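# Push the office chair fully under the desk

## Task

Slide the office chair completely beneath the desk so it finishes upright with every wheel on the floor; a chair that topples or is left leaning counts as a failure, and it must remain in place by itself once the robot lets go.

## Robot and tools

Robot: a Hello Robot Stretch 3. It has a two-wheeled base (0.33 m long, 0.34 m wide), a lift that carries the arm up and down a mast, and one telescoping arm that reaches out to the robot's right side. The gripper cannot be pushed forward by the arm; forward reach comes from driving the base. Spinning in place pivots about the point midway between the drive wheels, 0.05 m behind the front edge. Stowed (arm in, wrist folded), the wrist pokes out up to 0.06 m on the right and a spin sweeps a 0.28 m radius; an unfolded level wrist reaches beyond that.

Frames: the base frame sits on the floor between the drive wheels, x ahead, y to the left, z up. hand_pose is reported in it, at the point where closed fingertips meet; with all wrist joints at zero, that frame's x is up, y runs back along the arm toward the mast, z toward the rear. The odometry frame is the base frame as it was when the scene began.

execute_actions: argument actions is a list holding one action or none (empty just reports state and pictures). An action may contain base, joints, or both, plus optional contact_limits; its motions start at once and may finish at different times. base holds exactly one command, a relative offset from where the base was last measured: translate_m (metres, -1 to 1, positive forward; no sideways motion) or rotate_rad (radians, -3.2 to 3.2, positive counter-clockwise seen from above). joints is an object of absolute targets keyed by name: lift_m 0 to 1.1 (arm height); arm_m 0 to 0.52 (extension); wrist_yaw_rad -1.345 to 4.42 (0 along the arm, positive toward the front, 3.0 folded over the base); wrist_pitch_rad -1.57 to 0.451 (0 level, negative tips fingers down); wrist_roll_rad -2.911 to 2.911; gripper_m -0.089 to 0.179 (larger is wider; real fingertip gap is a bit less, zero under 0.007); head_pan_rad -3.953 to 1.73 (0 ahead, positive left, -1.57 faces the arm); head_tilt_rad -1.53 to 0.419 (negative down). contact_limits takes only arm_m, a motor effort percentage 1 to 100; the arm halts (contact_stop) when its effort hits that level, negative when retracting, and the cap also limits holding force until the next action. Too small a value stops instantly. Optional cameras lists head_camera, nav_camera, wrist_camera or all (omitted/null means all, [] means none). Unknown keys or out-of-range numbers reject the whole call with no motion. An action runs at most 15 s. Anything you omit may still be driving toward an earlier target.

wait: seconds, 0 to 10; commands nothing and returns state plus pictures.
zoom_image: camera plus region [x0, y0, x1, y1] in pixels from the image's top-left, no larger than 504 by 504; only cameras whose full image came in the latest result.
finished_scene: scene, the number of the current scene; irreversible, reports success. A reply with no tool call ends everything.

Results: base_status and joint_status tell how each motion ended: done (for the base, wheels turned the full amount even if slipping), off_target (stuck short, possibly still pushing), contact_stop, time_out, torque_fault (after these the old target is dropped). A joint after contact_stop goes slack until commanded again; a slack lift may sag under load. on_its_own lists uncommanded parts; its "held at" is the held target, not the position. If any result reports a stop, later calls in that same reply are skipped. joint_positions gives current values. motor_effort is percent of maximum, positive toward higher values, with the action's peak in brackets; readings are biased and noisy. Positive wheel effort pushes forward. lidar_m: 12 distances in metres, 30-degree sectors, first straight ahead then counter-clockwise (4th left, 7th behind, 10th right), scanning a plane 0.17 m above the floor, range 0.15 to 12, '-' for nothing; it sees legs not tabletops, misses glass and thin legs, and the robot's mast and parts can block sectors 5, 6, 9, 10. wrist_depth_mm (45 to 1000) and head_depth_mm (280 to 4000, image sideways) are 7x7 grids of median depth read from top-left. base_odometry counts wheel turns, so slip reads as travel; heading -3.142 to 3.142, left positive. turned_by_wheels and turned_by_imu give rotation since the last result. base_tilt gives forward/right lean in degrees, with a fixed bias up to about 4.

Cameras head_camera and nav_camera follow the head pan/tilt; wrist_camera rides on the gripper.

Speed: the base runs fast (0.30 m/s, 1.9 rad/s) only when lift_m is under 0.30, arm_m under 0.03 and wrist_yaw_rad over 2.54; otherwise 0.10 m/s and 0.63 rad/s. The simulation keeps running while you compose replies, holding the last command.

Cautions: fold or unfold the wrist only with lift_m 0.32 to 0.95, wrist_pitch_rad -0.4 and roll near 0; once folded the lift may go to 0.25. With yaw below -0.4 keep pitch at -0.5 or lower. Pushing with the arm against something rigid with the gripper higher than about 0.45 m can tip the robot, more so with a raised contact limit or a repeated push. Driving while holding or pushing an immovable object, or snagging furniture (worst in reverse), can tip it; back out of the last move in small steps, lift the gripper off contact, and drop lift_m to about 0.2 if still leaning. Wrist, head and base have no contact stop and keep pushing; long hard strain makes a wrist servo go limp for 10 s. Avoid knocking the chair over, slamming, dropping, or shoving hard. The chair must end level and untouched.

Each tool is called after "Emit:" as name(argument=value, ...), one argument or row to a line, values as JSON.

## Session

Emit:
execute_actions(
  actions=[
    {"joints":{"head_tilt_rad":-0.4,"lift_m":0.27}},
  ],
  cameras=["head_camera","nav_camera"],
)

Scene clock: 3.77 s.
base_odometry: x=+0.000 y=+0.000 heading=+0.000 (m, m, rad; odometry frame)
turned_by_wheels: +0.000 (rad since the last result)
turned_by_imu: +0.000 (rad since the last result)
base_tilt: forward=-1.0 right=-1.4 (deg)
lidar_m: 1.25 1.25 1.43 1.10 1.10 1.27 2.27 2.23 2.87 1.23 1.24 1.47
head_depth_mm: 1137 1234 1337 1468 1627 1666 1350 / 1108 1194 1302 1427 1572 1660 1352 / 1083 1164 1257 1379 1510 1608 1348 / 1061 1131 1227 1330 1470 1575 1342 / 1035 1108 1198 1302 1420 1548 1347 / 1011 1082 1163 1260 1381 1512 1340 / 991 1059 1133 1225 1332 1459 1345
base_status: not commanded
joint_positions: lift_m=+0.271 arm_m=-0.002 wrist_yaw_rad=+2.918 wrist_pitch_rad=-0.450 wrist_roll_rad=-0.018 gripper_m=+0.037 head_pan_rad=-0.016 head_tilt_rad=-0.395
joint_status: all done
motor_effort: left_wheel=+0(0) right_wheel=+0(0) lift_m=+14(35) arm_m=+0(0) wrist_yaw_rad=-1(0) wrist_pitch_rad=+4(4) wrist_roll_rad=+0(1) gripper_m=+0(0) head_pan_rad=+0(0) head_tilt_rad=-3(36) (%)
hand_pose: x=+0.0277 y=+0.0718 z=+0.2763 quat_wxyz=(+0.234, +0.696, +0.082, +0.674) (m; base frame)
wrist_depth_mm: 782 923 - - - - - / 893 - - - - - - / 917 - 880 856 843 814 772 / 713 - 699 688 660 639 628 / 576 571 582 554 556 523 523 / 479 483 - - - 460 442 / 435 - - - 401 391 387
pictures: head_camera (sideways: a quarter turn clockwise sets it upright), nav_camera (sideways: a quarter turn counterclockwise sets it upright)
Images, in order (width x height): head_camera 896x504, nav_camera 672x504.

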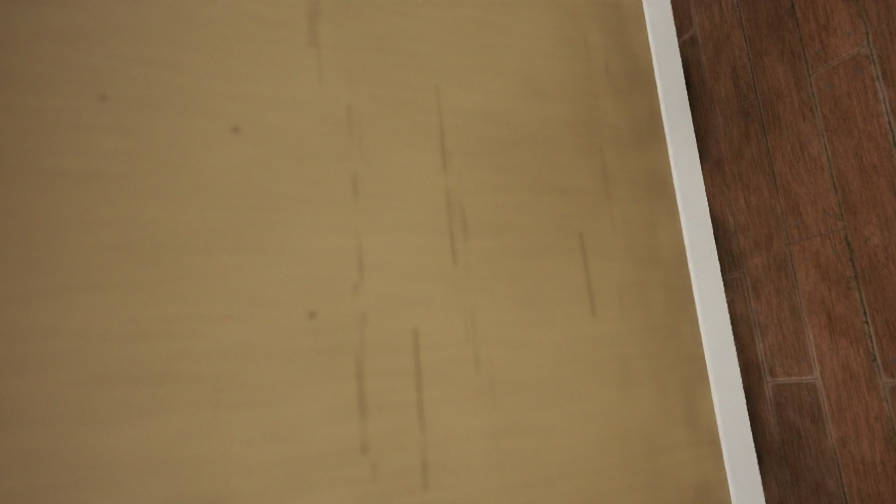

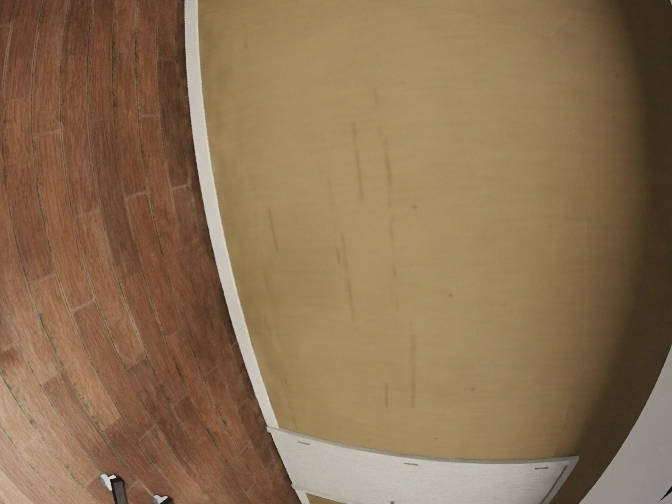

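Emit:
execute_actions(
  actions=[
    {"base":{"rotate_rad":-1.31},"joints":{"head_tilt_rad":-0.5}},
  ],
  cameras=["head_camera","nav_camera"],
)

Scene clock: 5.97 s.
base_odometry: x=+0.000 y=+0.000 heading=-1.310 (m, m, rad; odometry frame)
turned_by_wheels: -1.310 (rad since the last result)
turned_by_imu: -1.312 (rad since the last result)
base_tilt: forward=-1.1 right=-1.4 (deg)
lidar_m: 1.23 1.81 1.31 1.25 1.29 1.14 1.10 1.14 1.55 2.22 2.60 2.95
head_depth_mm: 2474 2640 2958 2550 1900 1521 1268 / 2468 2662 2953 2556 1780 1478 1270 / 2520 2665 2954 2552 1270 1473 1266 / 2504 2712 2947 1579 1324 1475 1254 / 2525 2742 1284 1424 1635 1519 1259 / 2534 2746 2924 2459 1898 1521 1261 / 2520 2745 3002 2566 1912 1519 1262
base_status: done
joint_positions: lift_m=+0.271 arm_m=-0.002 wrist_yaw_rad=+2.918 wrist_pitch_rad=-0.450 wrist_roll_rad=-0.018 gripper_m=+0.037 head_pan_rad=-0.016 head_tilt_rad=-0.494
joint_status: all done
motor_effort: left_wheel=+2(10) right_wheel=-2(7) lift_m=+14(14) arm_m=+0(0) wrist_yaw_rad=-1(1) wrist_pitch_rad=+4(4) wrist_roll_rad=+0(1) gripper_m=+0(0) head_pan_rad=-1(0) head_tilt_rad=-4(19) (%)
hand_pose: x=+0.0277 y=+0.0718 z=+0.2763 quat_wxyz=(+0.234, +0.696, +0.082, +0.674) (m; base frame)
wrist_depth_mm: - - - - - - - / - - - - - - - / 950 - 883 871 840 798 785 / 723 - 683 682 650 653 633 / 581 568 582 556 551 526 523 / 487 484 - - - 452 439 / 433 - - - 399 391 388
pictures: head_camera (sideways: a quarter turn clockwise sets it upright), nav_camera (sideways: a quarter turn counterclockwise sets it upright)
Images, in order (width x height): head_camera 896x504, nav_camera 672x504.

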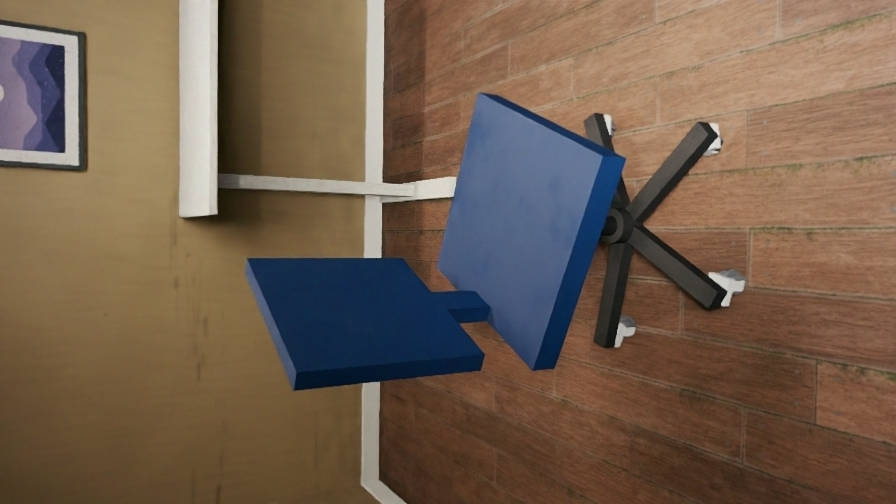

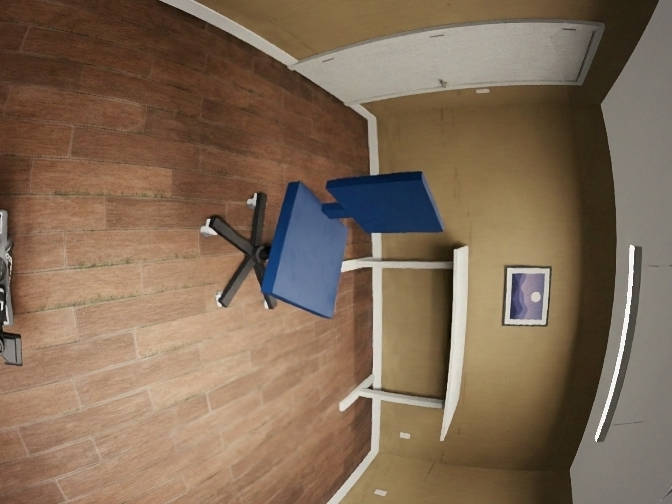

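Emit:
execute_actions(
  actions=[
    {"base":{"rotate_rad":0.9}},
  ],
  cameras=[],
)

Emit:
execute_actions(
  actions=[
    {"base":{"translate_m":1.0}},
  ],
  cameras=[],
)

Emit:
execute_actions(
  actions=[
    {"base":{"rotate_rad":-1.53},"joints":{"head_tilt_rad":-0.9}},
  ],
  cameras=[],
)

Emit:
execute_actions(
  actions=[
    {"joints":{"lift_m":0.66,"wrist_pitch_rad":-0.4,"gripper_m":0}},
  ],
  cameras=[],
)

Emit:
execute_actions(
  actions=[
    {"joints":{"wrist_yaw_rad":1.57}},
  ],
  cameras=[],
)

Emit:
execute_actions(
  actions=[
    {"joints":{"wrist_pitch_rad":0}},
  ],
  cameras=["head_camera","nav_camera"],
)

Scene clock: 8.20 s.
base_odometry: x=+0.000 y=+0.000 heading=-0.410 (m, m, rad; odometry frame)
turned_by_wheels: +0.900 (rad since the last result)
turned_by_imu: +0.903 (rad since the last result)
base_tilt: forward=-1.1 right=-1.3 (deg)
lidar_m: 1.38 1.25 1.26 1.54 1.09 1.11 1.37 2.27 2.23 2.94 1.23 2.14
head_depth_mm: 1636 1813 2071 2330 1914 1518 1265 / 1499 1667 1876 2111 1914 1520 1264 / 1380 1521 1694 1922 1903 1522 1255 / 1284 1410 1546 1718 1826 1505 1265 / 1197 1301 1421 1581 1708 1519 1264 / 1129 1214 1314 1443 1595 1522 1261 / 1054 1136 1226 1337 1471 1512 1266
base_status: done
joint_positions: lift_m=+0.271 arm_m=-0.002 wrist_yaw_rad=+2.918 wrist_pitch_rad=-0.450 wrist_roll_rad=-0.018 gripper_m=+0.037 head_pan_rad=-0.016 head_tilt_rad=-0.494
joint_status: not commanded
motor_effort: left_wheel=-2(8) right_wheel=+2(8) lift_m=+14(14) arm_m=+0(0) wrist_yaw_rad=+0(1) wrist_pitch_rad=+4(4) wrist_roll_rad=+0(0) gripper_m=+0(0) head_pan_rad=+0(0) head_tilt_rad=-4(4) (%)
hand_pose: x=+0.0277 y=+0.0718 z=+0.2763 quat_wxyz=(+0.234, +0.696, +0.082, +0.674) (m; base frame)
wrist_depth_mm: 775 - - - - - 890 / 817 - - - - - 910 / 861 - 891 859 822 812 778 / 738 - 687 666 653 625 623 / 584 572 581 544 552 531 515 / 491 491 - - - 454 451 / 434 - - - 398 393 385
pictures: none
No camera images: the call's "cameras" was empty. Leave "cameras" out to get every camera's image.

Scene clock: 13.23 s.
base_odometry: x=+0.917 y=-0.399 heading=-0.410 (m, m, rad; odometry frame)
turned_by_wheels: +0.000 (rad since the last result)
turned_by_imu: +0.007 (rad since the last result)
base_tilt: forward=-1.0 right=-1.3 (deg)
lidar_m: 0.53 0.48 0.49 0.60 1.18 1.75 2.16 3.00 3.31 0.99 2.40 0.83
head_depth_mm: 598 670 764 886 1050 1296 1263 / 547 607 683 780 909 1079 1216 / 506 556 619 698 799 929 1109 / 468 512 564 630 710 814 955 / 439 476 519 573 640 725 832 / 411 443 481 528 584 652 739 / 387 415 449 488 535 593 664
base_status: done
joint_positions: lift_m=+0.271 arm_m=-0.002 wrist_yaw_rad=+2.918 wrist_pitch_rad=-0.450 wrist_roll_rad=-0.018 gripper_m=+0.037 head_pan_rad=-0.016 head_tilt_rad=-0.495
joint_status: not commanded
motor_effort: left_wheel=-3(7) right_wheel=+3(9) lift_m=+14(14) arm_m=+0(0) wrist_yaw_rad=+0(1) wrist_pitch_rad=+4(4) wrist_roll_rad=+0(0) gripper_m=+0(0) head_pan_rad=-1(0) head_tilt_rad=-4(3) (%)
hand_pose: x=+0.0277 y=+0.0718 z=+0.2763 quat_wxyz=(+0.234, +0.696, +0.082, +0.674) (m; base frame)
wrist_depth_mm: - 872 746 596 486 420 363 / - - 853 653 527 442 385 / 939 - 832 705 576 479 406 / 711 - 672 667 598 505 436 / 581 567 574 542 560 513 457 / 487 484 - - - 453 443 / 440 - - - 394 392 391
pictures: none
No camera images: the call's "cameras" was empty. Leave "cameras" out to get every camera's image.

Scene clock: 15.57 s.
base_odometry: x=+0.917 y=-0.399 heading=-1.940 (m, m, rad; odometry frame)
turned_by_wheels: -1.530 (rad since the last result)
turned_by_imu: -1.532 (rad since the last result)
base_tilt: forward=-1.2 right=-1.4 (deg)
lidar_m: 1.00 2.40 0.78 0.52 0.48 0.49 0.62 1.32 1.75 2.23 2.99 1.00
head_depth_mm: 2806 2281 1192 1428 1374 1213 1085 / 2624 1333 1166 1082 1353 1219 1091 / 795 862 969 1427 1379 1219 1090 / 2549 2291 1889 1599 1382 1221 1091 / 2324 2244 1888 1606 1382 1222 1095 / 2258 2316 1883 1605 1386 1227 1095 / 2122 2279 1896 1603 1398 1234 1100
base_status: done
joint_positions: lift_m=+0.271 arm_m=-0.002 wrist_yaw_rad=+2.918 wrist_pitch_rad=-0.450 wrist_roll_rad=-0.018 gripper_m=+0.037 head_pan_rad=-0.016 head_tilt_rad=-0.889
joint_status: all done
motor_effort: left_wheel=+2(10) right_wheel=-3(8) lift_m=+14(15) arm_m=+0(0) wrist_yaw_rad=+1(0) wrist_pitch_rad=+4(4) wrist_roll_rad=+0(0) gripper_m=+0(0) head_pan_rad=-1(0) head_tilt_rad=-7(42) (%)
hand_pose: x=+0.0277 y=+0.0718 z=+0.2763 quat_wxyz=(+0.234, +0.696, +0.082, +0.674) (m; base frame)
wrist_depth_mm: - 468 527 664 914 - - / 375 - 568 732 - - - / 405 - 598 776 816 795 790 / 429 - 624 667 641 630 633 / 444 498 579 547 550 528 522 / 458 491 - - - 453 443 / 432 - - - 398 388 388
pictures: none
No camera images: the call's "cameras" was empty. Leave "cameras" out to get every camera's image.

Scene clock: 19.93 s.
base_odometry: x=+0.917 y=-0.399 heading=-1.940 (m, m, rad; odometry frame)
turned_by_wheels: +0.000 (rad since the last result)
turned_by_imu: +0.000 (rad since the last result)
base_tilt: forward=-1.1 right=-1.4 (deg)
lidar_m: 1.00 2.41 0.78 0.52 0.48 0.49 0.62 1.32 1.75 2.23 3.01 1.00
head_depth_mm: 2788 2287 1186 1436 1369 1213 1094 / 2628 1329 1164 1081 1348 1212 1091 / 795 862 963 1434 1383 1218 1086 / 2576 2298 1892 1597 1385 1225 1092 / 2333 2222 1890 1600 1387 1224 1097 / 2247 2322 1905 1599 1385 1229 1102 / 2145 2267 1900 1605 1393 1224 1102
base_status: not commanded
joint_positions: lift_m=+0.659 arm_m=-0.002 wrist_yaw_rad=+2.918 wrist_pitch_rad=-0.419 wrist_roll_rad=-0.018 gripper_m=+0.000 head_pan_rad=-0.016 head_tilt_rad=-0.889
joint_status: all done
motor_effort: left_wheel=+2(2) right_wheel=-2(3) lift_m=+60(65) arm_m=+0(1) wrist_yaw_rad=+0(1) wrist_pitch_rad=+5(6) wrist_roll_rad=+1(0) gripper_m=-2(80) head_pan_rad=+0(1) head_tilt_rad=-6(7) (%)
hand_pose: x=+0.0286 y=+0.0758 z=+0.6717 quat_wxyz=(+0.223, +0.697, +0.071, +0.677) (m; base frame)
wrist_depth_mm: - 466 530 687 929 - - / 376 - 568 731 - - - / 399 - 603 809 - - - / 431 - 658 856 - - - / 442 503 732 846 - - - / 468 547 802 - 930 906 891 / 492 598 - 819 810 775 774
pictures: none
No camera images: the call's "cameras" was empty. Leave "cameras" out to get every camera's image.

Scene clock: 21.63 s.
base_odometry: x=+0.917 y=-0.399 heading=-1.940 (m, m, rad; odometry frame)
turned_by_wheels: +0.000 (rad since the last result)
turned_by_imu: +0.000 (rad since the last result)
base_tilt: forward=-1.0 right=-1.3 (deg)
lidar_m: 1.00 2.40 0.78 0.52 0.48 0.49 0.62 1.32 1.76 2.22 3.01 1.00
head_depth_mm: 2806 2288 1187 1440 1372 1235 1102 / 2630 1337 1165 1082 1349 1240 1089 / 794 862 966 1433 1377 1222 1095 / 2545 2315 1896 1600 1379 1222 1095 / 2336 2233 1881 1592 1386 1227 1095 / 2239 2305 1897 1599 1391 1222 1095 / 2110 2272 1909 1601 1388 1225 1096
base_status: not commanded
joint_positions: lift_m=+0.659 arm_m=-0.002 wrist_yaw_rad=+1.572 wrist_pitch_rad=-0.419 wrist_roll_rad=-0.018 gripper_m=+0.000 head_pan_rad=-0.016 head_tilt_rad=-0.889
joint_status: all done
motor_effort: left_wheel=+2(2) right_wheel=-3(3) lift_m=+60(60) arm_m=+0(1) wrist_yaw_rad=-2(1) wrist_pitch_rad=+5(5) wrist_roll_rad=+0(0) gripper_m=-2(2) head_pan_rad=+0(0) head_tilt_rad=-7(8) (%)
hand_pose: x=+0.2029 y=-0.1428 z=+0.6717 quat_wxyz=(+0.597, +0.590, -0.379, +0.391) (m; base frame)
wrist_depth_mm: - - - - - - - / - - - - - - - / - - - 781 715 - - / - - - - - - - / - - - - - - - / - 951 953 - 950 901 890 / 842 826 808 812 783 771 770
pictures: none
No camera images: the call's "cameras" was empty. Leave "cameras" out to get every camera's image.

Scene clock: 22.67 s.
base_odometry: x=+0.917 y=-0.399 heading=-1.940 (m, m, rad; odometry frame)
turned_by_wheels: +0.000 (rad since the last result)
turned_by_imu: +0.000 (rad since the last result)
base_tilt: forward=-1.1 right=-1.4 (deg)
lidar_m: 1.00 2.40 0.78 0.52 0.48 0.49 0.62 1.32 1.75 2.22 3.01 0.99
head_depth_mm: 2804 2276 1191 1431 1374 1193 1124 / 2637 1328 1159 1082 1351 1216 1085 / 797 862 966 1432 1378 1219 1092 / 2567 2316 1888 1594 1388 1219 1094 / 2335 2238 1898 1598 1384 1215 1095 / 2250 2320 1900 1600 1382 1228 1096 / 2140 2267 1893 1620 1394 1230 1097
base_status: not commanded
joint_positions: lift_m=+0.659 arm_m=-0.002 wrist_yaw_rad=+1.571 wrist_pitch_rad=-0.023 wrist_roll_rad=-0.018 gripper_m=+0.000 head_pan_rad=-0.016 head_tilt_rad=-0.889
joint_status: all done
motor_effort: left_wheel=+2(2) right_wheel=-2(2) lift_m=+60(60) arm_m=+0(0) wrist_yaw_rad=-1(3) wrist_pitch_rad=+7(7) wrist_roll_rad=+0(0) gripper_m=-2(2) head_pan_rad=+0(1) head_tilt_rad=-7(6) (%)
hand_pose: x=+0.2343 y=-0.1428 z=+0.7679 quat_wxyz=(+0.510, +0.501, -0.489, +0.499) (m; base frame)
wrist_depth_mm: - - - - - - - / - - - - - - - / - - - - - - - / - - - - - - - / - - - - - - - / - - - - 718 - - / - - - - - - -
pictures: head_camera (sideways: a quarter turn clockwise sets it upright), nav_camera (sideways: a quarter turn counterclockwise sets it upright)
Images, in order (width x height): head_camera 896x504, nav_camera 672x504.

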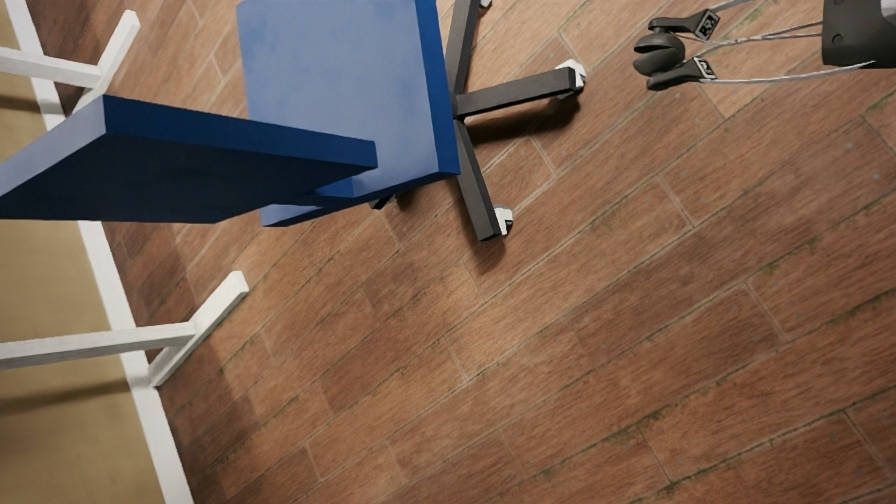

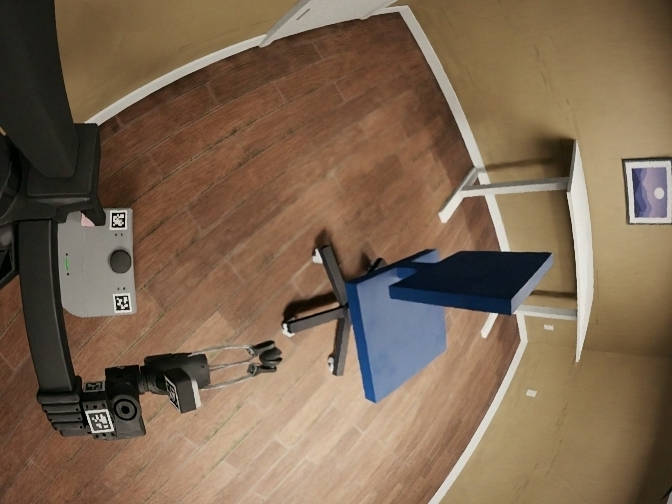

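Emit:
execute_actions(
  actions=[
    {"base":{"rotate_rad":0.25}},
  ],
  cameras=[],
)

Emit:
execute_actions(
  actions=[
    {"base":{"translate_m":0.53},"joints":{"head_tilt_rad":-1.1,"head_pan_rad":-0.4}},
  ],
  cameras=["head_camera"],
)

Emit:
execute_actions(
  actions=[
    {"joints":{"arm_m":0.3}},
  ],
  cameras=["head_camera","nav_camera"],
)

Scene clock: 24.23 s.
base_odometry: x=+0.917 y=-0.399 heading=-1.690 (m, m, rad; odometry frame)
turned_by_wheels: +0.250 (rad since the last result)
turned_by_imu: +0.252 (rad since the last result)
base_tilt: forward=-1.0 right=-1.3 (deg)
lidar_m: 2.18 1.21 0.61 0.49 0.48 0.53 0.81 1.75 1.88 3.20 3.01 1.00
head_depth_mm: 2348 933 889 1026 1349 1190 1121 / 2447 2292 1826 1585 1375 1212 1090 / 2222 2214 1884 1585 1379 1215 1088 / 2253 2301 1887 1591 1385 1217 1092 / 2171 2325 1897 1595 1385 1220 1095 / 2111 2278 1886 1602 1386 1223 1098 / 2049 2239 1917 1601 1389 1225 1099
base_status: done
joint_positions: lift_m=+0.659 arm_m=-0.002 wrist_yaw_rad=+1.571 wrist_pitch_rad=-0.023 wrist_roll_rad=-0.018 gripper_m=+0.000 head_pan_rad=-0.016 head_tilt_rad=-0.889
joint_status: not commanded
motor_effort: left_wheel=-2(6) right_wheel=+3(5) lift_m=+60(60) arm_m=+0(1) wrist_yaw_rad=+0(1) wrist_pitch_rad=+6(7) wrist_roll_rad=+0(0) gripper_m=-2(2) head_pan_rad=+0(0) head_tilt_rad=-9(8) (%)
hand_pose: x=+0.2343 y=-0.1429 z=+0.7681 quat_wxyz=(+0.510, +0.501, -0.489, +0.499) (m; base frame)
wrist_depth_mm: - - - - - - - / - - - - 825 - - / - - - - 840 - - / - - - - - - - / - - - - 883 933 - / - - - - 713 664 664 / - - - - - 843 590
pictures: none
No camera images: the call's "cameras" was empty. Leave "cameras" out to get every camera's image.

Scene clock: 31.00 s.
base_odometry: x=+0.854 y=-0.925 heading=-1.690 (m, m, rad; odometry frame)
turned_by_wheels: +0.000 (rad since the last result)
turned_by_imu: +0.004 (rad since the last result)
base_tilt: forward=-1.1 right=-1.3 (deg)
lidar_m: 1.65 1.75 0.84 0.69 0.68 0.74 1.14 2.22 2.42 2.91 0.60 2.40
head_depth_mm: 456 452 500 562 782 1144 1056 / 502 563 642 745 888 1146 1086 / 1949 1662 966 1383 1243 1179 - / 1979 1744 1567 1403 1285 1170 - / 2005 1723 1559 1401 1277 1173 1108 / 1850 1759 1571 1414 1287 1175 1087 / 1896 1772 1576 1416 1295 1177 1090
base_status: done
joint_positions: lift_m=+0.659 arm_m=-0.002 wrist_yaw_rad=+1.571 wrist_pitch_rad=-0.023 wrist_roll_rad=-0.018 gripper_m=+0.000 head_pan_rad=-0.393 head_tilt_rad=-1.087
joint_status: all done
motor_effort: left_wheel=-2(3) right_wheel=+2(6) lift_m=+60(60) arm_m=+0(0) wrist_yaw_rad=-1(1) wrist_pitch_rad=+7(7) wrist_roll_rad=+0(1) gripper_m=-2(2) head_pan_rad=-3(23) head_tilt_rad=-10(33) (%)
hand_pose: x=+0.2343 y=-0.1429 z=+0.7681 quat_wxyz=(+0.510, +0.501, -0.489, +0.499) (m; base frame)
wrist_depth_mm: - - - - - 249 156 / - - - - - 251 157 / - - - - - 250 157 / - - - - - 252 159 / - - - - - 255 158 / - - - - 446 255 160 / - - - - - 254 160
pictures: head_camera (sideways: a quarter turn clockwise sets it upright)
Images, in order (width x height): head_camera 896x504.

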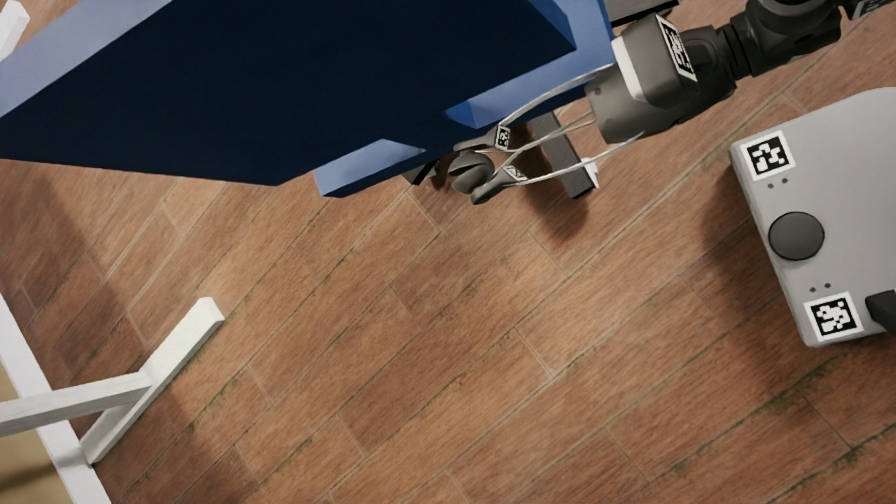

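Scene clock: 34.43 s.
base_odometry: x=+0.854 y=-0.925 heading=-1.690 (m, m, rad; odometry frame)
turned_by_wheels: +0.000 (rad since the last result)
turned_by_imu: -0.001 (rad since the last result)
base_tilt: forward=-1.0 right=-1.4 (deg)
lidar_m: 1.65 1.75 0.84 0.69 0.68 0.74 1.14 2.21 2.42 2.92 0.73 2.41
head_depth_mm: 505 587 701 908 1265 1162 1081 / 1984 701 799 1358 1250 1165 1089 / 1988 1748 1556 1390 1264 1179 - / 1992 1757 1564 1416 1272 1174 - / 1997 1723 1563 1408 1283 1176 1107 / 1846 1763 1570 1404 1287 1172 1090 / 1895 1773 1580 1409 1291 1176 1091
base_status: not commanded
joint_positions: lift_m=+0.659 arm_m=+0.299 wrist_yaw_rad=+1.618 wrist_pitch_rad=-0.024 wrist_roll_rad=-0.018 gripper_m=+0.000 head_pan_rad=-0.393 head_tilt_rad=-1.087
joint_status: all done
on_its_own: wrist_yaw_rad is at rest, and its effort (-31) is outside its rest range (-12 to +12)
motor_effort: left_wheel=-1(8) right_wheel=+7(11) lift_m=+60(60) arm_m=+5(9) wrist_yaw_rad=-31(76) wrist_pitch_rad=+7(7) wrist_roll_rad=+1(0) gripper_m=-6(12) head_pan_rad=-3(3) head_tilt_rad=-8(9) (%)
hand_pose: x=+0.2340 y=-0.4323 z=+0.7679 quat_wxyz=(+0.499, +0.513, -0.477, +0.510) (m; base frame)
wrist_depth_mm: - - - 204 126 92 72 / - - - 210 130 93 73 / - - - 221 133 95 74 / - - - 231 137 97 75 / - - - 283 139 99 76 / - - - - 130 100 78 / - - - 271 158 103 78
pictures: head_camera (sideways: a quarter turn clockwise sets it upright), nav_camera (sideways: a quarter turn counterclockwise sets it upright)
Images, in order (width x height): head_camera 896x504, nav_camera 672x504.

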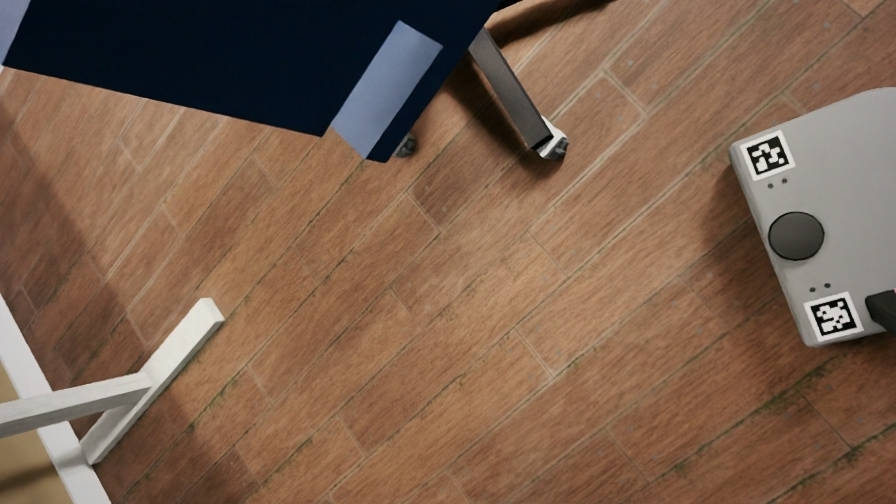

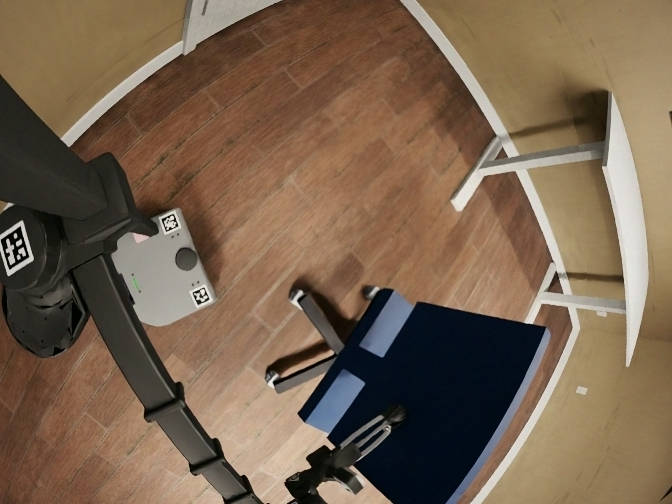

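Emit:
execute_actions(
  actions=[
    {"base":{"translate_m":-0.13},"joints":{"head_pan_rad":-0.9,"head_tilt_rad":-0.9}},
  ],
  cameras=[],
)

Emit:
execute_actions(
  actions=[
    {"joints":{"arm_m":0.51,"wrist_yaw_rad":1.57}},
  ],
  cameras=["head_camera","nav_camera"],
)

Scene clock: 37.20 s.
base_odometry: x=+0.869 y=-0.796 heading=-1.690 (m, m, rad; odometry frame)
turned_by_wheels: +0.000 (rad since the last result)
turned_by_imu: +0.000 (rad since the last result)
base_tilt: forward=-1.2 right=-1.3 (deg)
lidar_m: 1.78 1.58 0.79 0.64 0.63 0.69 1.05 2.09 2.29 2.93 0.81 2.56
head_depth_mm: 2622 2115 1799 1611 1362 1209 1087 / 2666 569 664 980 1343 1212 1087 / 2726 585 685 961 1347 1216 1105 / 2813 594 710 909 1334 1217 1087 / 2880 605 736 1004 1371 1213 1093 / 2857 624 764 1483 1376 1222 1100 / 2647 646 1829 1595 1379 1221 1098
base_status: done
joint_positions: lift_m=+0.659 arm_m=+0.300 wrist_yaw_rad=+1.636 wrist_pitch_rad=-0.023 wrist_roll_rad=-0.018 gripper_m=+0.000 head_pan_rad=-0.893 head_tilt_rad=-0.902
joint_status: all done
on_its_own: wrist_yaw_rad is held at +1.635, not at your +1.570, by its stall guard, which is not easing now
motor_effort: left_wheel=-1(5) right_wheel=+1(6) lift_m=+60(60) arm_m=+2(5) wrist_yaw_rad=-2(31) wrist_pitch_rad=+7(7) wrist_roll_rad=+0(0) gripper_m=-3(6) head_pan_rad=-3(25) head_tilt_rad=+3(25) (%)
hand_pose: x=+0.2337 y=-0.4280 z=+0.7680 quat_wxyz=(+0.494, +0.517, -0.473, +0.515) (m; base frame)
wrist_depth_mm: - - - 357 221 159 133 / - - - 371 227 162 138 / - - - 394 231 166 143 / - - - 412 237 168 148 / - - - 530 233 173 155 / - - - - 223 176 163 / - - - 552 277 178 172
pictures: none
No camera images: the call's "cameras" was empty. Leave "cameras" out to get every camera's image.

Scene clock: 40.00 s.
base_odometry: x=+0.869 y=-0.796 heading=-1.690 (m, m, rad; odometry frame)
turned_by_wheels: +0.000 (rad since the last result)
turned_by_imu: -0.014 (rad since the last result)
base_tilt: forward=-1.2 right=-1.3 (deg)
lidar_m: 1.79 1.61 0.80 0.64 0.63 0.69 1.04 2.10 2.28 2.92 0.81 2.59
head_depth_mm: 2582 670 847 1525 1364 1208 1084 / 2673 627 776 1048 1367 1215 1088 / 2730 589 717 943 1333 1211 1105 / 2797 575 668 842 1352 1222 1091 / 2887 562 650 964 1327 1221 1091 / 2867 2289 1881 1559 1383 1222 1091 / 2727 2291 1872 1595 1379 1223 1098
base_status: not commanded
joint_positions: lift_m=+0.659 arm_m=+0.510 wrist_yaw_rad=+1.571 wrist_pitch_rad=-0.023 wrist_roll_rad=-0.018 gripper_m=+0.000 head_pan_rad=-0.893 head_tilt_rad=-0.902
joint_status: all done
motor_effort: left_wheel=-1(12) right_wheel=+1(29) lift_m=+60(60) arm_m=+2(6) wrist_yaw_rad=+0(37) wrist_pitch_rad=+6(6) wrist_roll_rad=+1(0) gripper_m=-2(7) head_pan_rad=-3(3) head_tilt_rad=+2(1) (%)
hand_pose: x=+0.2343 y=-0.6547 z=+0.7681 quat_wxyz=(+0.510, +0.501, -0.489, +0.499) (m; base frame)
wrist_depth_mm: 293 247 212 185 166 158 - / 309 259 222 192 171 161 - / 326 268 231 197 177 - - / 346 282 239 206 182 - - / - 297 249 220 186 - - / - 314 259 - 186 - - / - 328 279 232 205 - -
pictures: head_camera (sideways: a quarter turn clockwise sets it upright), nav_camera (sideways: a quarter turn counterclockwise sets it upright)
Images, in order (width x height): head_camera 896x504, nav_camera 672x504.

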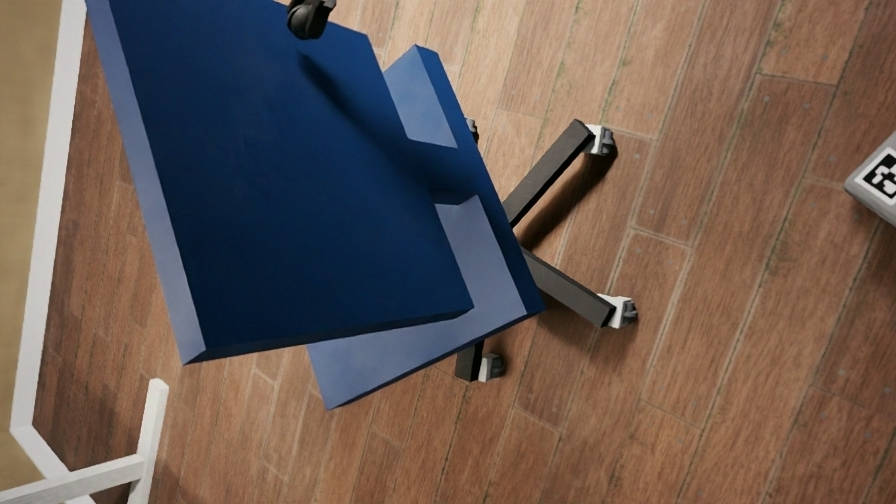

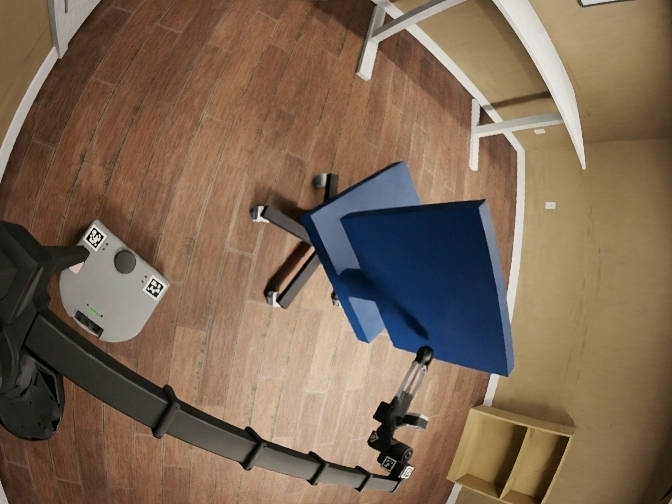

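Emit:
execute_actions(
  actions=[
    {"joints":{"arm_m":0,"head_pan_rad":0,"head_tilt_rad":-0.9}},
  ],
  cameras=[],
)

Emit:
execute_actions(
  actions=[
    {"base":{"rotate_rad":1.56}},
  ],
  cameras=[],
)

Emit:
execute_actions(
  actions=[
    {"base":{"translate_m":-0.28}},
  ],
  cameras=[],
)

Emit:
execute_actions(
  actions=[
    {"base":{"rotate_rad":-1.95}},
  ],
  cameras=["head_camera","nav_camera"],
)

Scene clock: 45.23 s.
base_odometry: x=+0.869 y=-0.796 heading=-1.690 (m, m, rad; odometry frame)
turned_by_wheels: +0.000 (rad since the last result)
turned_by_imu: +0.000 (rad since the last result)
base_tilt: forward=-1.1 right=-1.2 (deg)
lidar_m: 1.78 1.61 0.80 0.64 0.63 0.68 1.03 2.10 2.27 2.93 0.81 2.59
head_depth_mm: 2170 2217 1838 1568 1368 1190 1118 / 2081 2229 1853 1566 1369 1210 1087 / 1888 2065 1854 1578 1378 1219 1089 / 1918 2140 1867 1583 1366 1218 1086 / 1854 2112 1861 1584 1380 1214 1090 / 1791 2057 1877 1592 1388 1215 1097 / 1745 1980 1881 1583 1383 1227 1103
base_status: not commanded
joint_positions: lift_m=+0.659 arm_m=+0.000 wrist_yaw_rad=+1.571 wrist_pitch_rad=-0.023 wrist_roll_rad=-0.018 gripper_m=+0.000 head_pan_rad=-0.007 head_tilt_rad=-0.902
joint_status: all done
motor_effort: left_wheel=-1(1) right_wheel=+1(1) lift_m=+60(60) arm_m=-2(0) wrist_yaw_rad=-1(1) wrist_pitch_rad=+7(7) wrist_roll_rad=+0(0) gripper_m=-2(2) head_pan_rad=+2(32) head_tilt_rad=+1(3) (%)
hand_pose: x=+0.2343 y=-0.1454 z=+0.7681 quat_wxyz=(+0.510, +0.501, -0.489, +0.499) (m; base frame)
wrist_depth_mm: - - - - - - 277 / - - - - - - 285 / - - - - - - 291 / - - - - - - 299 / - - - - - - 308 / - - - - - 384 312 / - - - - - 500 323
pictures: none
No camera images: the call's "cameras" was empty. Leave "cameras" out to get every camera's image.

Scene clock: 48.63 s.
base_odometry: x=+0.869 y=-0.796 heading=-0.130 (m, m, rad; odometry frame)
turned_by_wheels: +1.560 (rad since the last result)
turned_by_imu: +1.570 (rad since the last result)
base_tilt: forward=-1.0 right=-1.2 (deg)
lidar_m: 0.64 0.63 0.68 1.02 2.15 2.26 2.93 0.81 2.59 1.78 1.64 0.81
head_depth_mm: 651 780 972 1244 1367 1188 1118 / 625 740 912 1190 1367 1209 1088 / 598 705 858 1100 1350 1216 1086 / 576 671 811 1021 1304 1211 1089 / 555 643 769 957 1255 1221 1096 / 534 618 730 900 1162 1223 1095 / 516 593 699 847 1080 1219 1098
base_status: done
joint_positions: lift_m=+0.659 arm_m=+0.000 wrist_yaw_rad=+1.571 wrist_pitch_rad=-0.023 wrist_roll_rad=-0.018 gripper_m=+0.000 head_pan_rad=-0.007 head_tilt_rad=-0.902
joint_status: not commanded
motor_effort: left_wheel=-2(6) right_wheel=+3(7) lift_m=+60(60) arm_m=-3(3) wrist_yaw_rad=-1(1) wrist_pitch_rad=+6(7) wrist_roll_rad=+1(1) gripper_m=-2(2) head_pan_rad=+2(2) head_tilt_rad=+1(2) (%)
hand_pose: x=+0.2343 y=-0.1454 z=+0.7681 quat_wxyz=(+0.510, +0.501, -0.489, +0.499) (m; base frame)
wrist_depth_mm: 465 506 551 608 657 729 841 / 481 513 559 624 679 756 869 / 486 524 574 641 708 785 903 / 505 543 585 655 714 818 947 / 505 554 606 659 753 839 - / 517 571 618 - 777 871 - / 527 582 626 712 793 897 -
pictures: none
No camera images: the call's "cameras" was empty. Leave "cameras" out to get every camera's image.

Scene clock: 52.83 s.
base_odometry: x=+0.592 y=-0.759 heading=-0.131 (m, m, rad; odometry frame)
turned_by_wheels: +0.000 (rad since the last result)
turned_by_imu: -0.002 (rad since the last result)
base_tilt: forward=-1.1 right=-1.3 (deg)
lidar_m: 0.90 0.89 0.96 1.43 2.04 2.15 2.65 2.88 0.63 1.79 2.14 1.14
head_depth_mm: 936 1108 1360 1575 1362 1192 1117 / 896 1064 1306 1546 1364 1208 1087 / 856 1009 1234 1502 1370 1215 1093 / 826 964 1161 1454 1372 1217 1093 / 790 924 1099 1363 1377 1218 1091 / 764 885 1046 1286 1377 1221 1095 / 740 845 1000 1211 1362 1224 1098
base_status: done
joint_positions: lift_m=+0.659 arm_m=+0.000 wrist_yaw_rad=+1.571 wrist_pitch_rad=-0.023 wrist_roll_rad=-0.018 gripper_m=+0.000 head_pan_rad=-0.007 head_tilt_rad=-0.902
joint_status: not commanded
motor_effort: left_wheel=-2(7) right_wheel=+2(2) lift_m=+60(60) arm_m=-2(2) wrist_yaw_rad=-1(0) wrist_pitch_rad=+6(6) wrist_roll_rad=+0(0) gripper_m=-3(2) head_pan_rad=+3(2) head_tilt_rad=+2(1) (%)
hand_pose: x=+0.2343 y=-0.1454 z=+0.7681 quat_wxyz=(+0.510, +0.501, -0.489, +0.499) (m; base frame)
wrist_depth_mm: 657 708 758 832 917 - - / 657 733 786 881 949 - - / 697 729 799 895 - - - / 697 768 846 909 - - - / 716 805 855 917 - - - / 728 802 860 - - - - / 777 819 873 - - - -
pictures: none
No camera images: the call's "cameras" was empty. Leave "cameras" out to get every camera's image.

Scene clock: 56.90 s.
base_odometry: x=+0.592 y=-0.759 heading=-2.080 (m, m, rad; odometry frame)
turned_by_wheels: -1.950 (rad since the last result)
turned_by_imu: -1.962 (rad since the last result)
base_tilt: forward=-1.1 right=-1.4 (deg)
lidar_m: 0.63 1.79 1.77 1.03 0.89 0.89 1.02 1.76 1.98 2.30 2.65 2.88
head_depth_mm: 2704 2209 471 574 852 1193 1116 / 2828 2244 473 580 830 1174 1090 / 2644 2270 475 584 853 1212 1091 / 2529 2269 474 590 873 1211 1088 / 2368 2278 475 596 1304 1203 1093 / 2162 2275 1821 1582 1378 1215 1095 / 2018 2176 1862 1597 1384 1218 1097
base_status: done
joint_positions: lift_m=+0.659 arm_m=+0.000 wrist_yaw_rad=+1.571 wrist_pitch_rad=-0.022 wrist_roll_rad=-0.018 gripper_m=+0.000 head_pan_rad=-0.007 head_tilt_rad=-0.902
joint_status: not commanded
motor_effort: left_wheel=+2(7) right_wheel=-3(6) lift_m=+60(60) arm_m=-2(2) wrist_yaw_rad=-1(0) wrist_pitch_rad=+6(6) wrist_roll_rad=+0(0) gripper_m=-2(2) head_pan_rad=+2(3) head_tilt_rad=+2(2) (%)
hand_pose: x=+0.2343 y=-0.1454 z=+0.7681 quat_wxyz=(+0.510, +0.501, -0.490, +0.499) (m; base frame)
wrist_depth_mm: - 304 300 301 292 292 - / - 315 313 308 301 301 - / - 325 322 320 316 315 - / - 333 331 330 327 323 - / - 345 344 336 335 334 - / - 363 357 - 342 347 - / - - 490 366 485 - -
pictures: head_camera (sideways: a quarter turn clockwise sets it upright), nav_camera (sideways: a quarter turn counterclockwise sets it upright)
Images, in order (width x height): head_camera 896x504, nav_camera 672x504.

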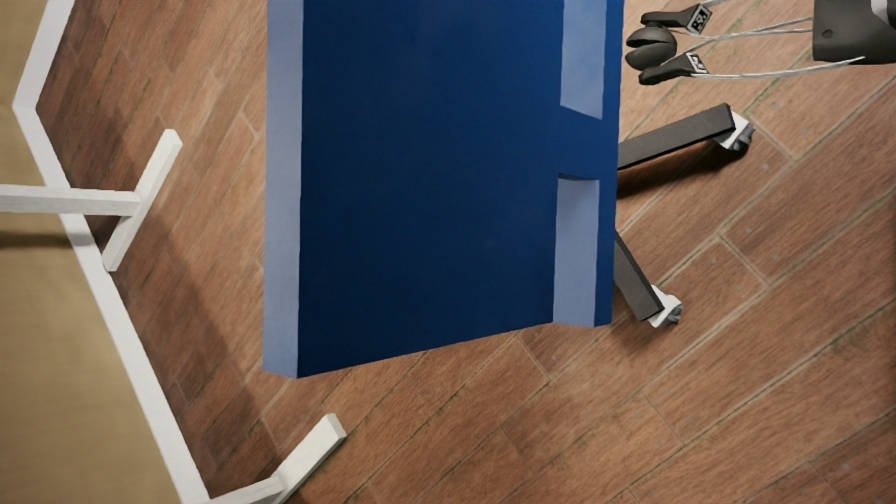

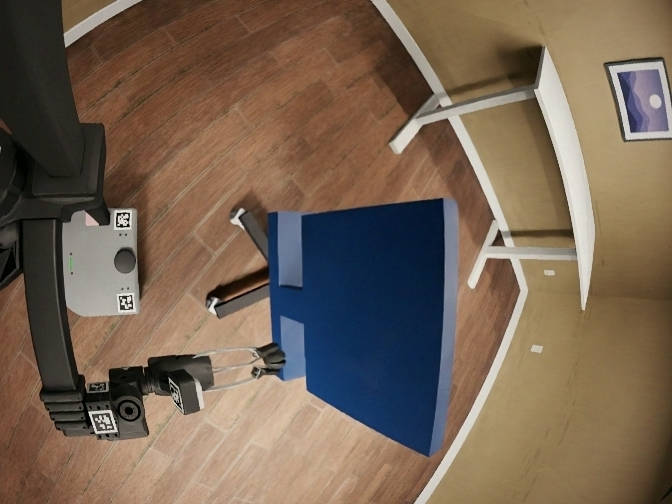

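Well centred. Push.

Emit:
execute_actions(
  actions=[
    {"base":{"translate_m":0.6}},
  ],
  cameras=["nav_camera"],
)

Scene clock: 64.03 s.
base_odometry: x=+0.299 y=-1.283 heading=-2.081 (m, m, rad; odometry frame)
turned_by_wheels: +0.000 (rad since the last result)
turned_by_imu: -0.043 (rad since the last result)
base_tilt: forward=-1.1 right=-1.3 (deg)
lidar_m: 0.46 1.31 1.75 1.55 1.32 1.32 1.49 2.39 2.38 2.70 2.37 0.47
head_depth_mm: 2365 2243 1852 996 385 686 1102 / 2563 2248 1847 1001 362 599 1073 / 2402 2255 1857 1005 342 545 1077 / 2063 2103 1857 1007 340 499 1071 / 1981 2184 1865 1584 1310 1160 1092 / 1825 2046 1873 1595 1383 1218 1096 / 1676 1873 1878 1597 1378 1222 1102
base_status: done
joint_positions: lift_m=+0.659 arm_m=+0.000 wrist_yaw_rad=+1.380 wrist_pitch_rad=-0.023 wrist_roll_rad=-0.018 gripper_m=+0.000 head_pan_rad=-0.007 head_tilt_rad=-0.900
joint_status: not commanded
on_its_own: wrist_yaw_rad is held at +1.403, not at your +1.570, by its stall guard, which is still easing
motor_effort: left_wheel=-3(18) right_wheel=+8(38) lift_m=+59(60) arm_m=-2(2) wrist_yaw_rad=+16(41) wrist_pitch_rad=+6(7) wrist_roll_rad=+0(0) gripper_m=-5(8) head_pan_rad=+2(2) head_tilt_rad=+0(1) (%)
hand_pose: x=+0.2296 y=-0.1938 z=+0.7680 quat_wxyz=(+0.556, +0.452, -0.535, +0.448) (m; base frame)
wrist_depth_mm: 117 125 139 155 174 201 - / 120 128 142 159 180 209 - / 123 132 146 164 187 215 - / 125 134 149 168 194 225 - / 128 138 155 169 203 235 - / 131 142 158 - 217 243 - / 134 145 160 186 213 260 -
pictures: nav_camera (sideways: a quarter turn counterclockwise sets it upright)
Images, in order (width x height): nav_camera 672x504.

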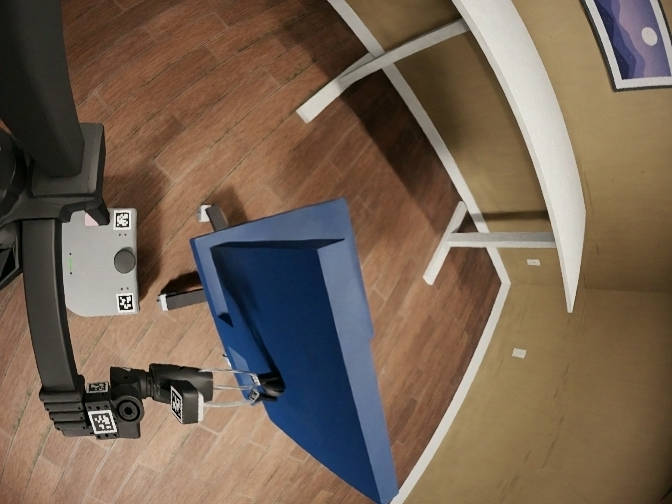

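Emit:
execute_actions(
  actions=[
    {"base":{"translate_m":0.4}},
  ],
  cameras=["nav_camera"],
)

Scene clock: 69.40 s.
base_odometry: x=+0.103 y=-1.632 heading=-2.081 (m, m, rad; odometry frame)
turned_by_wheels: +0.000 (rad since the last result)
turned_by_imu: -0.002 (rad since the last result)
base_tilt: forward=-1.1 right=-1.3 (deg)
lidar_m: 0.43 1.49 1.04 1.67 1.58 1.61 1.82 2.66 2.66 2.25 2.15 0.43
head_depth_mm: 2104 2194 1853 1564 320 438 1084 / 2223 2235 1853 999 870 307 1074 / 2043 2216 1847 1003 872 301 701 / 1331 1969 1818 1579 870 772 1060 / 853 1934 1875 1578 891 1163 1094 / 786 1741 1855 1594 1378 1221 1099 / 756 1591 1766 1600 1377 1221 1095
base_status: done
joint_positions: lift_m=+0.659 arm_m=+0.000 wrist_yaw_rad=+1.177 wrist_pitch_rad=-0.024 wrist_roll_rad=-0.018 gripper_m=+0.000 head_pan_rad=-0.007 head_tilt_rad=-0.900
joint_status: not commanded
on_its_own: wrist_yaw_rad is held at +1.197, not at your +1.570, by its stall guard, which is not easing now; wrist_yaw_rad is at rest, and its effort (+14) is outside its rest range (-12 to +12)
motor_effort: left_wheel=-2(11) right_wheel=+6(36) lift_m=+59(59) arm_m=-2(2) wrist_yaw_rad=+14(68) wrist_pitch_rad=+7(7) wrist_roll_rad=+0(1) gripper_m=-5(12) head_pan_rad=+2(3) head_tilt_rad=+2(0) (%)
hand_pose: x=+0.2146 y=-0.2434 z=+0.7679 quat_wxyz=(+0.598, +0.396, -0.578, +0.389) (m; base frame)
wrist_depth_mm: 91 103 126 165 239 - - / 93 104 129 169 247 - - / 94 106 131 173 257 - - / 95 107 134 177 268 - - / 97 109 137 167 301 - - / 98 110 139 - - - - / 100 112 137 193 282 - -
pictures: nav_camera (sideways: a quarter turn counterclockwise sets it upright)
Images, in order (width x height): nav_camera 672x504.

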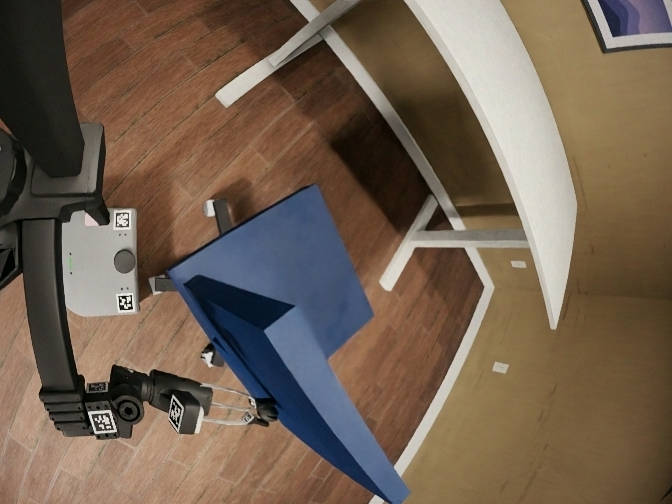

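Emit:
execute_actions(
  actions=[
    {"base":{"translate_m":-0.2},"joints":{"wrist_yaw_rad":1.57}},
  ],
  cameras=[],
)

Emit:
execute_actions(
  actions=[
    {"base":{"rotate_rad":1.77}},
  ],
  cameras=[],
)

Emit:
execute_actions(
  actions=[
    {"base":{"translate_m":-0.476}},
  ],
  cameras=[],
)

Emit:
execute_actions(
  actions=[
    {"base":{"rotate_rad":-0.94}},
  ],
  cameras=["head_camera","nav_camera"],
)

Scene clock: 73.03 s.
base_odometry: x=+0.201 y=-1.457 heading=-2.081 (m, m, rad; odometry frame)
turned_by_wheels: +0.000 (rad since the last result)
turned_by_imu: -0.001 (rad since the last result)
base_tilt: forward=-1.0 right=-1.4 (deg)
lidar_m: 0.62 1.62 1.17 1.73 1.46 1.47 1.66 2.52 2.52 2.70 2.30 2.30
head_depth_mm: 2214 2217 447 506 640 1184 1117 / 2402 2250 460 541 704 1195 1095 / 2253 2250 474 586 834 1172 1084 / 1590 1867 502 637 895 1220 1092 / 1824 2010 538 698 1246 1222 1091 / 1688 1771 581 1526 1387 1222 1095 / 859 1705 1845 1590 1383 1225 1096
base_status: done
joint_positions: lift_m=+0.659 arm_m=+0.000 wrist_yaw_rad=+1.568 wrist_pitch_rad=-0.023 wrist_roll_rad=-0.018 gripper_m=+0.000 head_pan_rad=-0.007 head_tilt_rad=-0.900
joint_status: all done
motor_effort: left_wheel=+1(15) right_wheel=-1(26) lift_m=+59(59) arm_m=-2(2) wrist_yaw_rad=+1(64) wrist_pitch_rad=+6(7) wrist_roll_rad=+0(0) gripper_m=-2(10) head_pan_rad=+2(2) head_tilt_rad=+2(1) (%)
hand_pose: x=+0.2343 y=-0.1460 z=+0.7681 quat_wxyz=(+0.511, +0.501, -0.490, +0.498) (m; base frame)
wrist_depth_mm: - 346 301 266 245 - - / 766 362 313 275 252 - - / - 377 326 283 261 - - / - 398 340 294 267 - - / - 415 351 317 275 - - / - 442 371 - 659 - - / - - 389 330 301 - -
pictures: none
No camera images: the call's "cameras" was empty. Leave "cameras" out to get every camera's image.

Scene clock: 76.77 s.
base_odometry: x=+0.201 y=-1.457 heading=-0.311 (m, m, rad; odometry frame)
turned_by_wheels: +1.770 (rad since the last result)
turned_by_imu: +1.781 (rad since the last result)
base_tilt: forward=-1.1 right=-1.3 (deg)
lidar_m: 1.56 1.46 1.49 1.88 2.52 2.57 2.31 2.29 0.63 1.68 1.17 1.64
head_depth_mm: 1800 2003 1855 1578 1363 1189 1120 / 1804 2091 1852 1574 1374 1210 1090 / 1668 1968 1858 1579 1375 1212 1089 / 1529 1793 1881 1588 1379 1213 1091 / 1430 1663 1829 1572 1382 1218 1098 / 1355 1541 1761 1584 1378 1220 1091 / 1271 1445 1677 1596 1378 1220 1098
base_status: done
joint_positions: lift_m=+0.659 arm_m=+0.000 wrist_yaw_rad=+1.569 wrist_pitch_rad=-0.023 wrist_roll_rad=-0.018 gripper_m=+0.000 head_pan_rad=-0.007 head_tilt_rad=-0.900
joint_status: not commanded
motor_effort: left_wheel=-2(8) right_wheel=+2(6) lift_m=+59(59) arm_m=-2(2) wrist_yaw_rad=+1(1) wrist_pitch_rad=+6(6) wrist_roll_rad=+0(0) gripper_m=-2(3) head_pan_rad=+2(2) head_tilt_rad=+0(2) (%)
hand_pose: x=+0.2343 y=-0.1458 z=+0.7682 quat_wxyz=(+0.511, +0.501, -0.490, +0.498) (m; base frame)
wrist_depth_mm: - - - - - - - / - - - - - - - / - - - - - - - / - - - - - - - / - - - - - - - / - - - - - - - / - - - - - - -
pictures: none
No camera images: the call's "cameras" was empty. Leave "cameras" out to get every camera's image.

Scene clock: 82.80 s.
base_odometry: x=-0.252 y=-1.312 heading=-0.311 (m, m, rad; odometry frame)
turned_by_wheels: +0.000 (rad since the last result)
turned_by_imu: -0.003 (rad since the last result)
base_tilt: forward=-1.0 right=-1.4 (deg)
lidar_m: 1.97 1.85 1.87 2.36 2.25 2.28 1.84 1.92 1.94 1.67 0.63 1.49
head_depth_mm: 2109 2188 1838 1577 1365 1190 1126 / 2251 2244 1865 1574 1374 1210 1084 / 2107 2244 1857 1581 1372 1215 1093 / 1945 2160 1866 1573 1377 1213 1093 / 1821 2072 1868 1593 1374 1217 1093 / 1712 1965 1872 1584 1383 1225 1094 / 1630 1847 1867 1586 1385 1219 1098
base_status: done
joint_positions: lift_m=+0.659 arm_m=+0.000 wrist_yaw_rad=+1.569 wrist_pitch_rad=-0.023 wrist_roll_rad=-0.018 gripper_m=+0.000 head_pan_rad=-0.007 head_tilt_rad=-0.900
joint_status: not commanded
motor_effort: left_wheel=-2(7) right_wheel=+2(3) lift_m=+59(59) arm_m=-2(2) wrist_yaw_rad=+1(0) wrist_pitch_rad=+6(6) wrist_roll_rad=+0(1) gripper_m=-2(2) head_pan_rad=+2(2) head_tilt_rad=+1(1) (%)
hand_pose: x=+0.2343 y=-0.1458 z=+0.7682 quat_wxyz=(+0.511, +0.501, -0.490, +0.498) (m; base frame)
wrist_depth_mm: - - - - - - - / - - - - - - 765 / - - - - - - - / - - - - - - - / - - - - - - 426 / - - - - - - 395 / - - - - - - 367
pictures: none
No camera images: the call's "cameras" was empty. Leave "cameras" out to get every camera's image.

Scene clock: 85.23 s.
base_odometry: x=-0.252 y=-1.312 heading=-1.251 (m, m, rad; odometry frame)
turned_by_wheels: -0.940 (rad since the last result)
turned_by_imu: -0.946 (rad since the last result)
base_tilt: forward=-1.1 right=-1.4 (deg)
lidar_m: 0.63 1.50 1.89 1.85 1.91 2.32 2.25 2.33 1.83 1.92 1.99 0.64
head_depth_mm: 1665 1938 1849 998 886 1191 1119 / 1667 1946 1840 999 871 1170 1086 / 1691 1949 449 515 838 1195 1088 / 1689 551 515 665 1191 1185 1096 / 1622 686 1735 1560 1379 1223 1094 / 1601 1892 1832 1581 1376 1222 1094 / 1701 1994 1890 1598 1380 1221 1096
base_status: done
joint_positions: lift_m=+0.659 arm_m=+0.000 wrist_yaw_rad=+1.569 wrist_pitch_rad=-0.022 wrist_roll_rad=-0.018 gripper_m=+0.000 head_pan_rad=-0.007 head_tilt_rad=-0.900
joint_status: not commanded
motor_effort: left_wheel=+2(6) right_wheel=-3(6) lift_m=+59(58) arm_m=-2(3) wrist_yaw_rad=-1(1) wrist_pitch_rad=+6(6) wrist_roll_rad=+1(0) gripper_m=-2(2) head_pan_rad=+2(2) head_tilt_rad=+1(0) (%)
hand_pose: x=+0.2343 y=-0.1458 z=+0.7682 quat_wxyz=(+0.511, +0.501, -0.490, +0.498) (m; base frame)
wrist_depth_mm: - - - - - - - / - - 971 - - - - / - - - - - - - / - - 287 - - - - / - - 294 - - - - / - - 637 - - - - / - - 312 534 525 539 -
pictures: head_camera (sideways: a quarter turn clockwise sets it upright), nav_camera (sideways: a quarter turn counterclockwise sets it upright)
Images, in order (width x height): head_camera 896x504, nav_camera 672x504.

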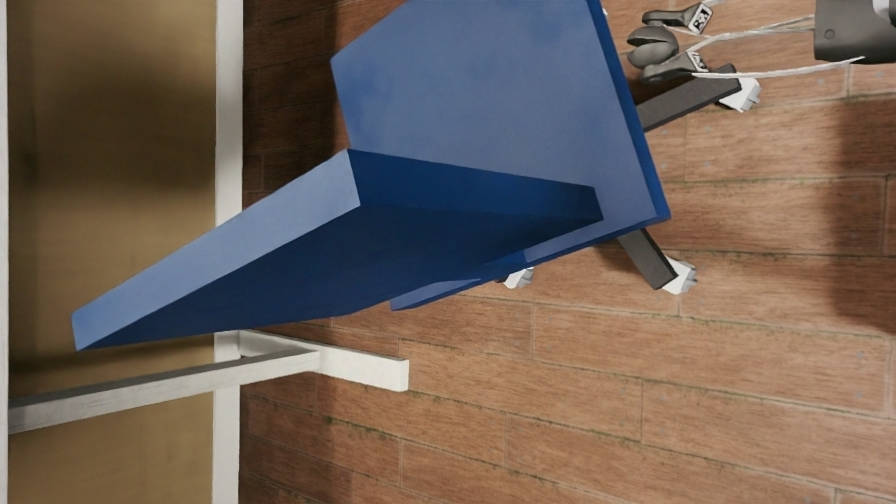

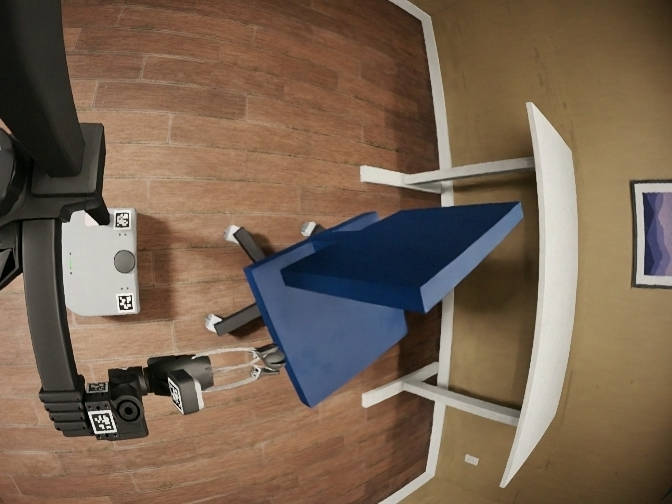

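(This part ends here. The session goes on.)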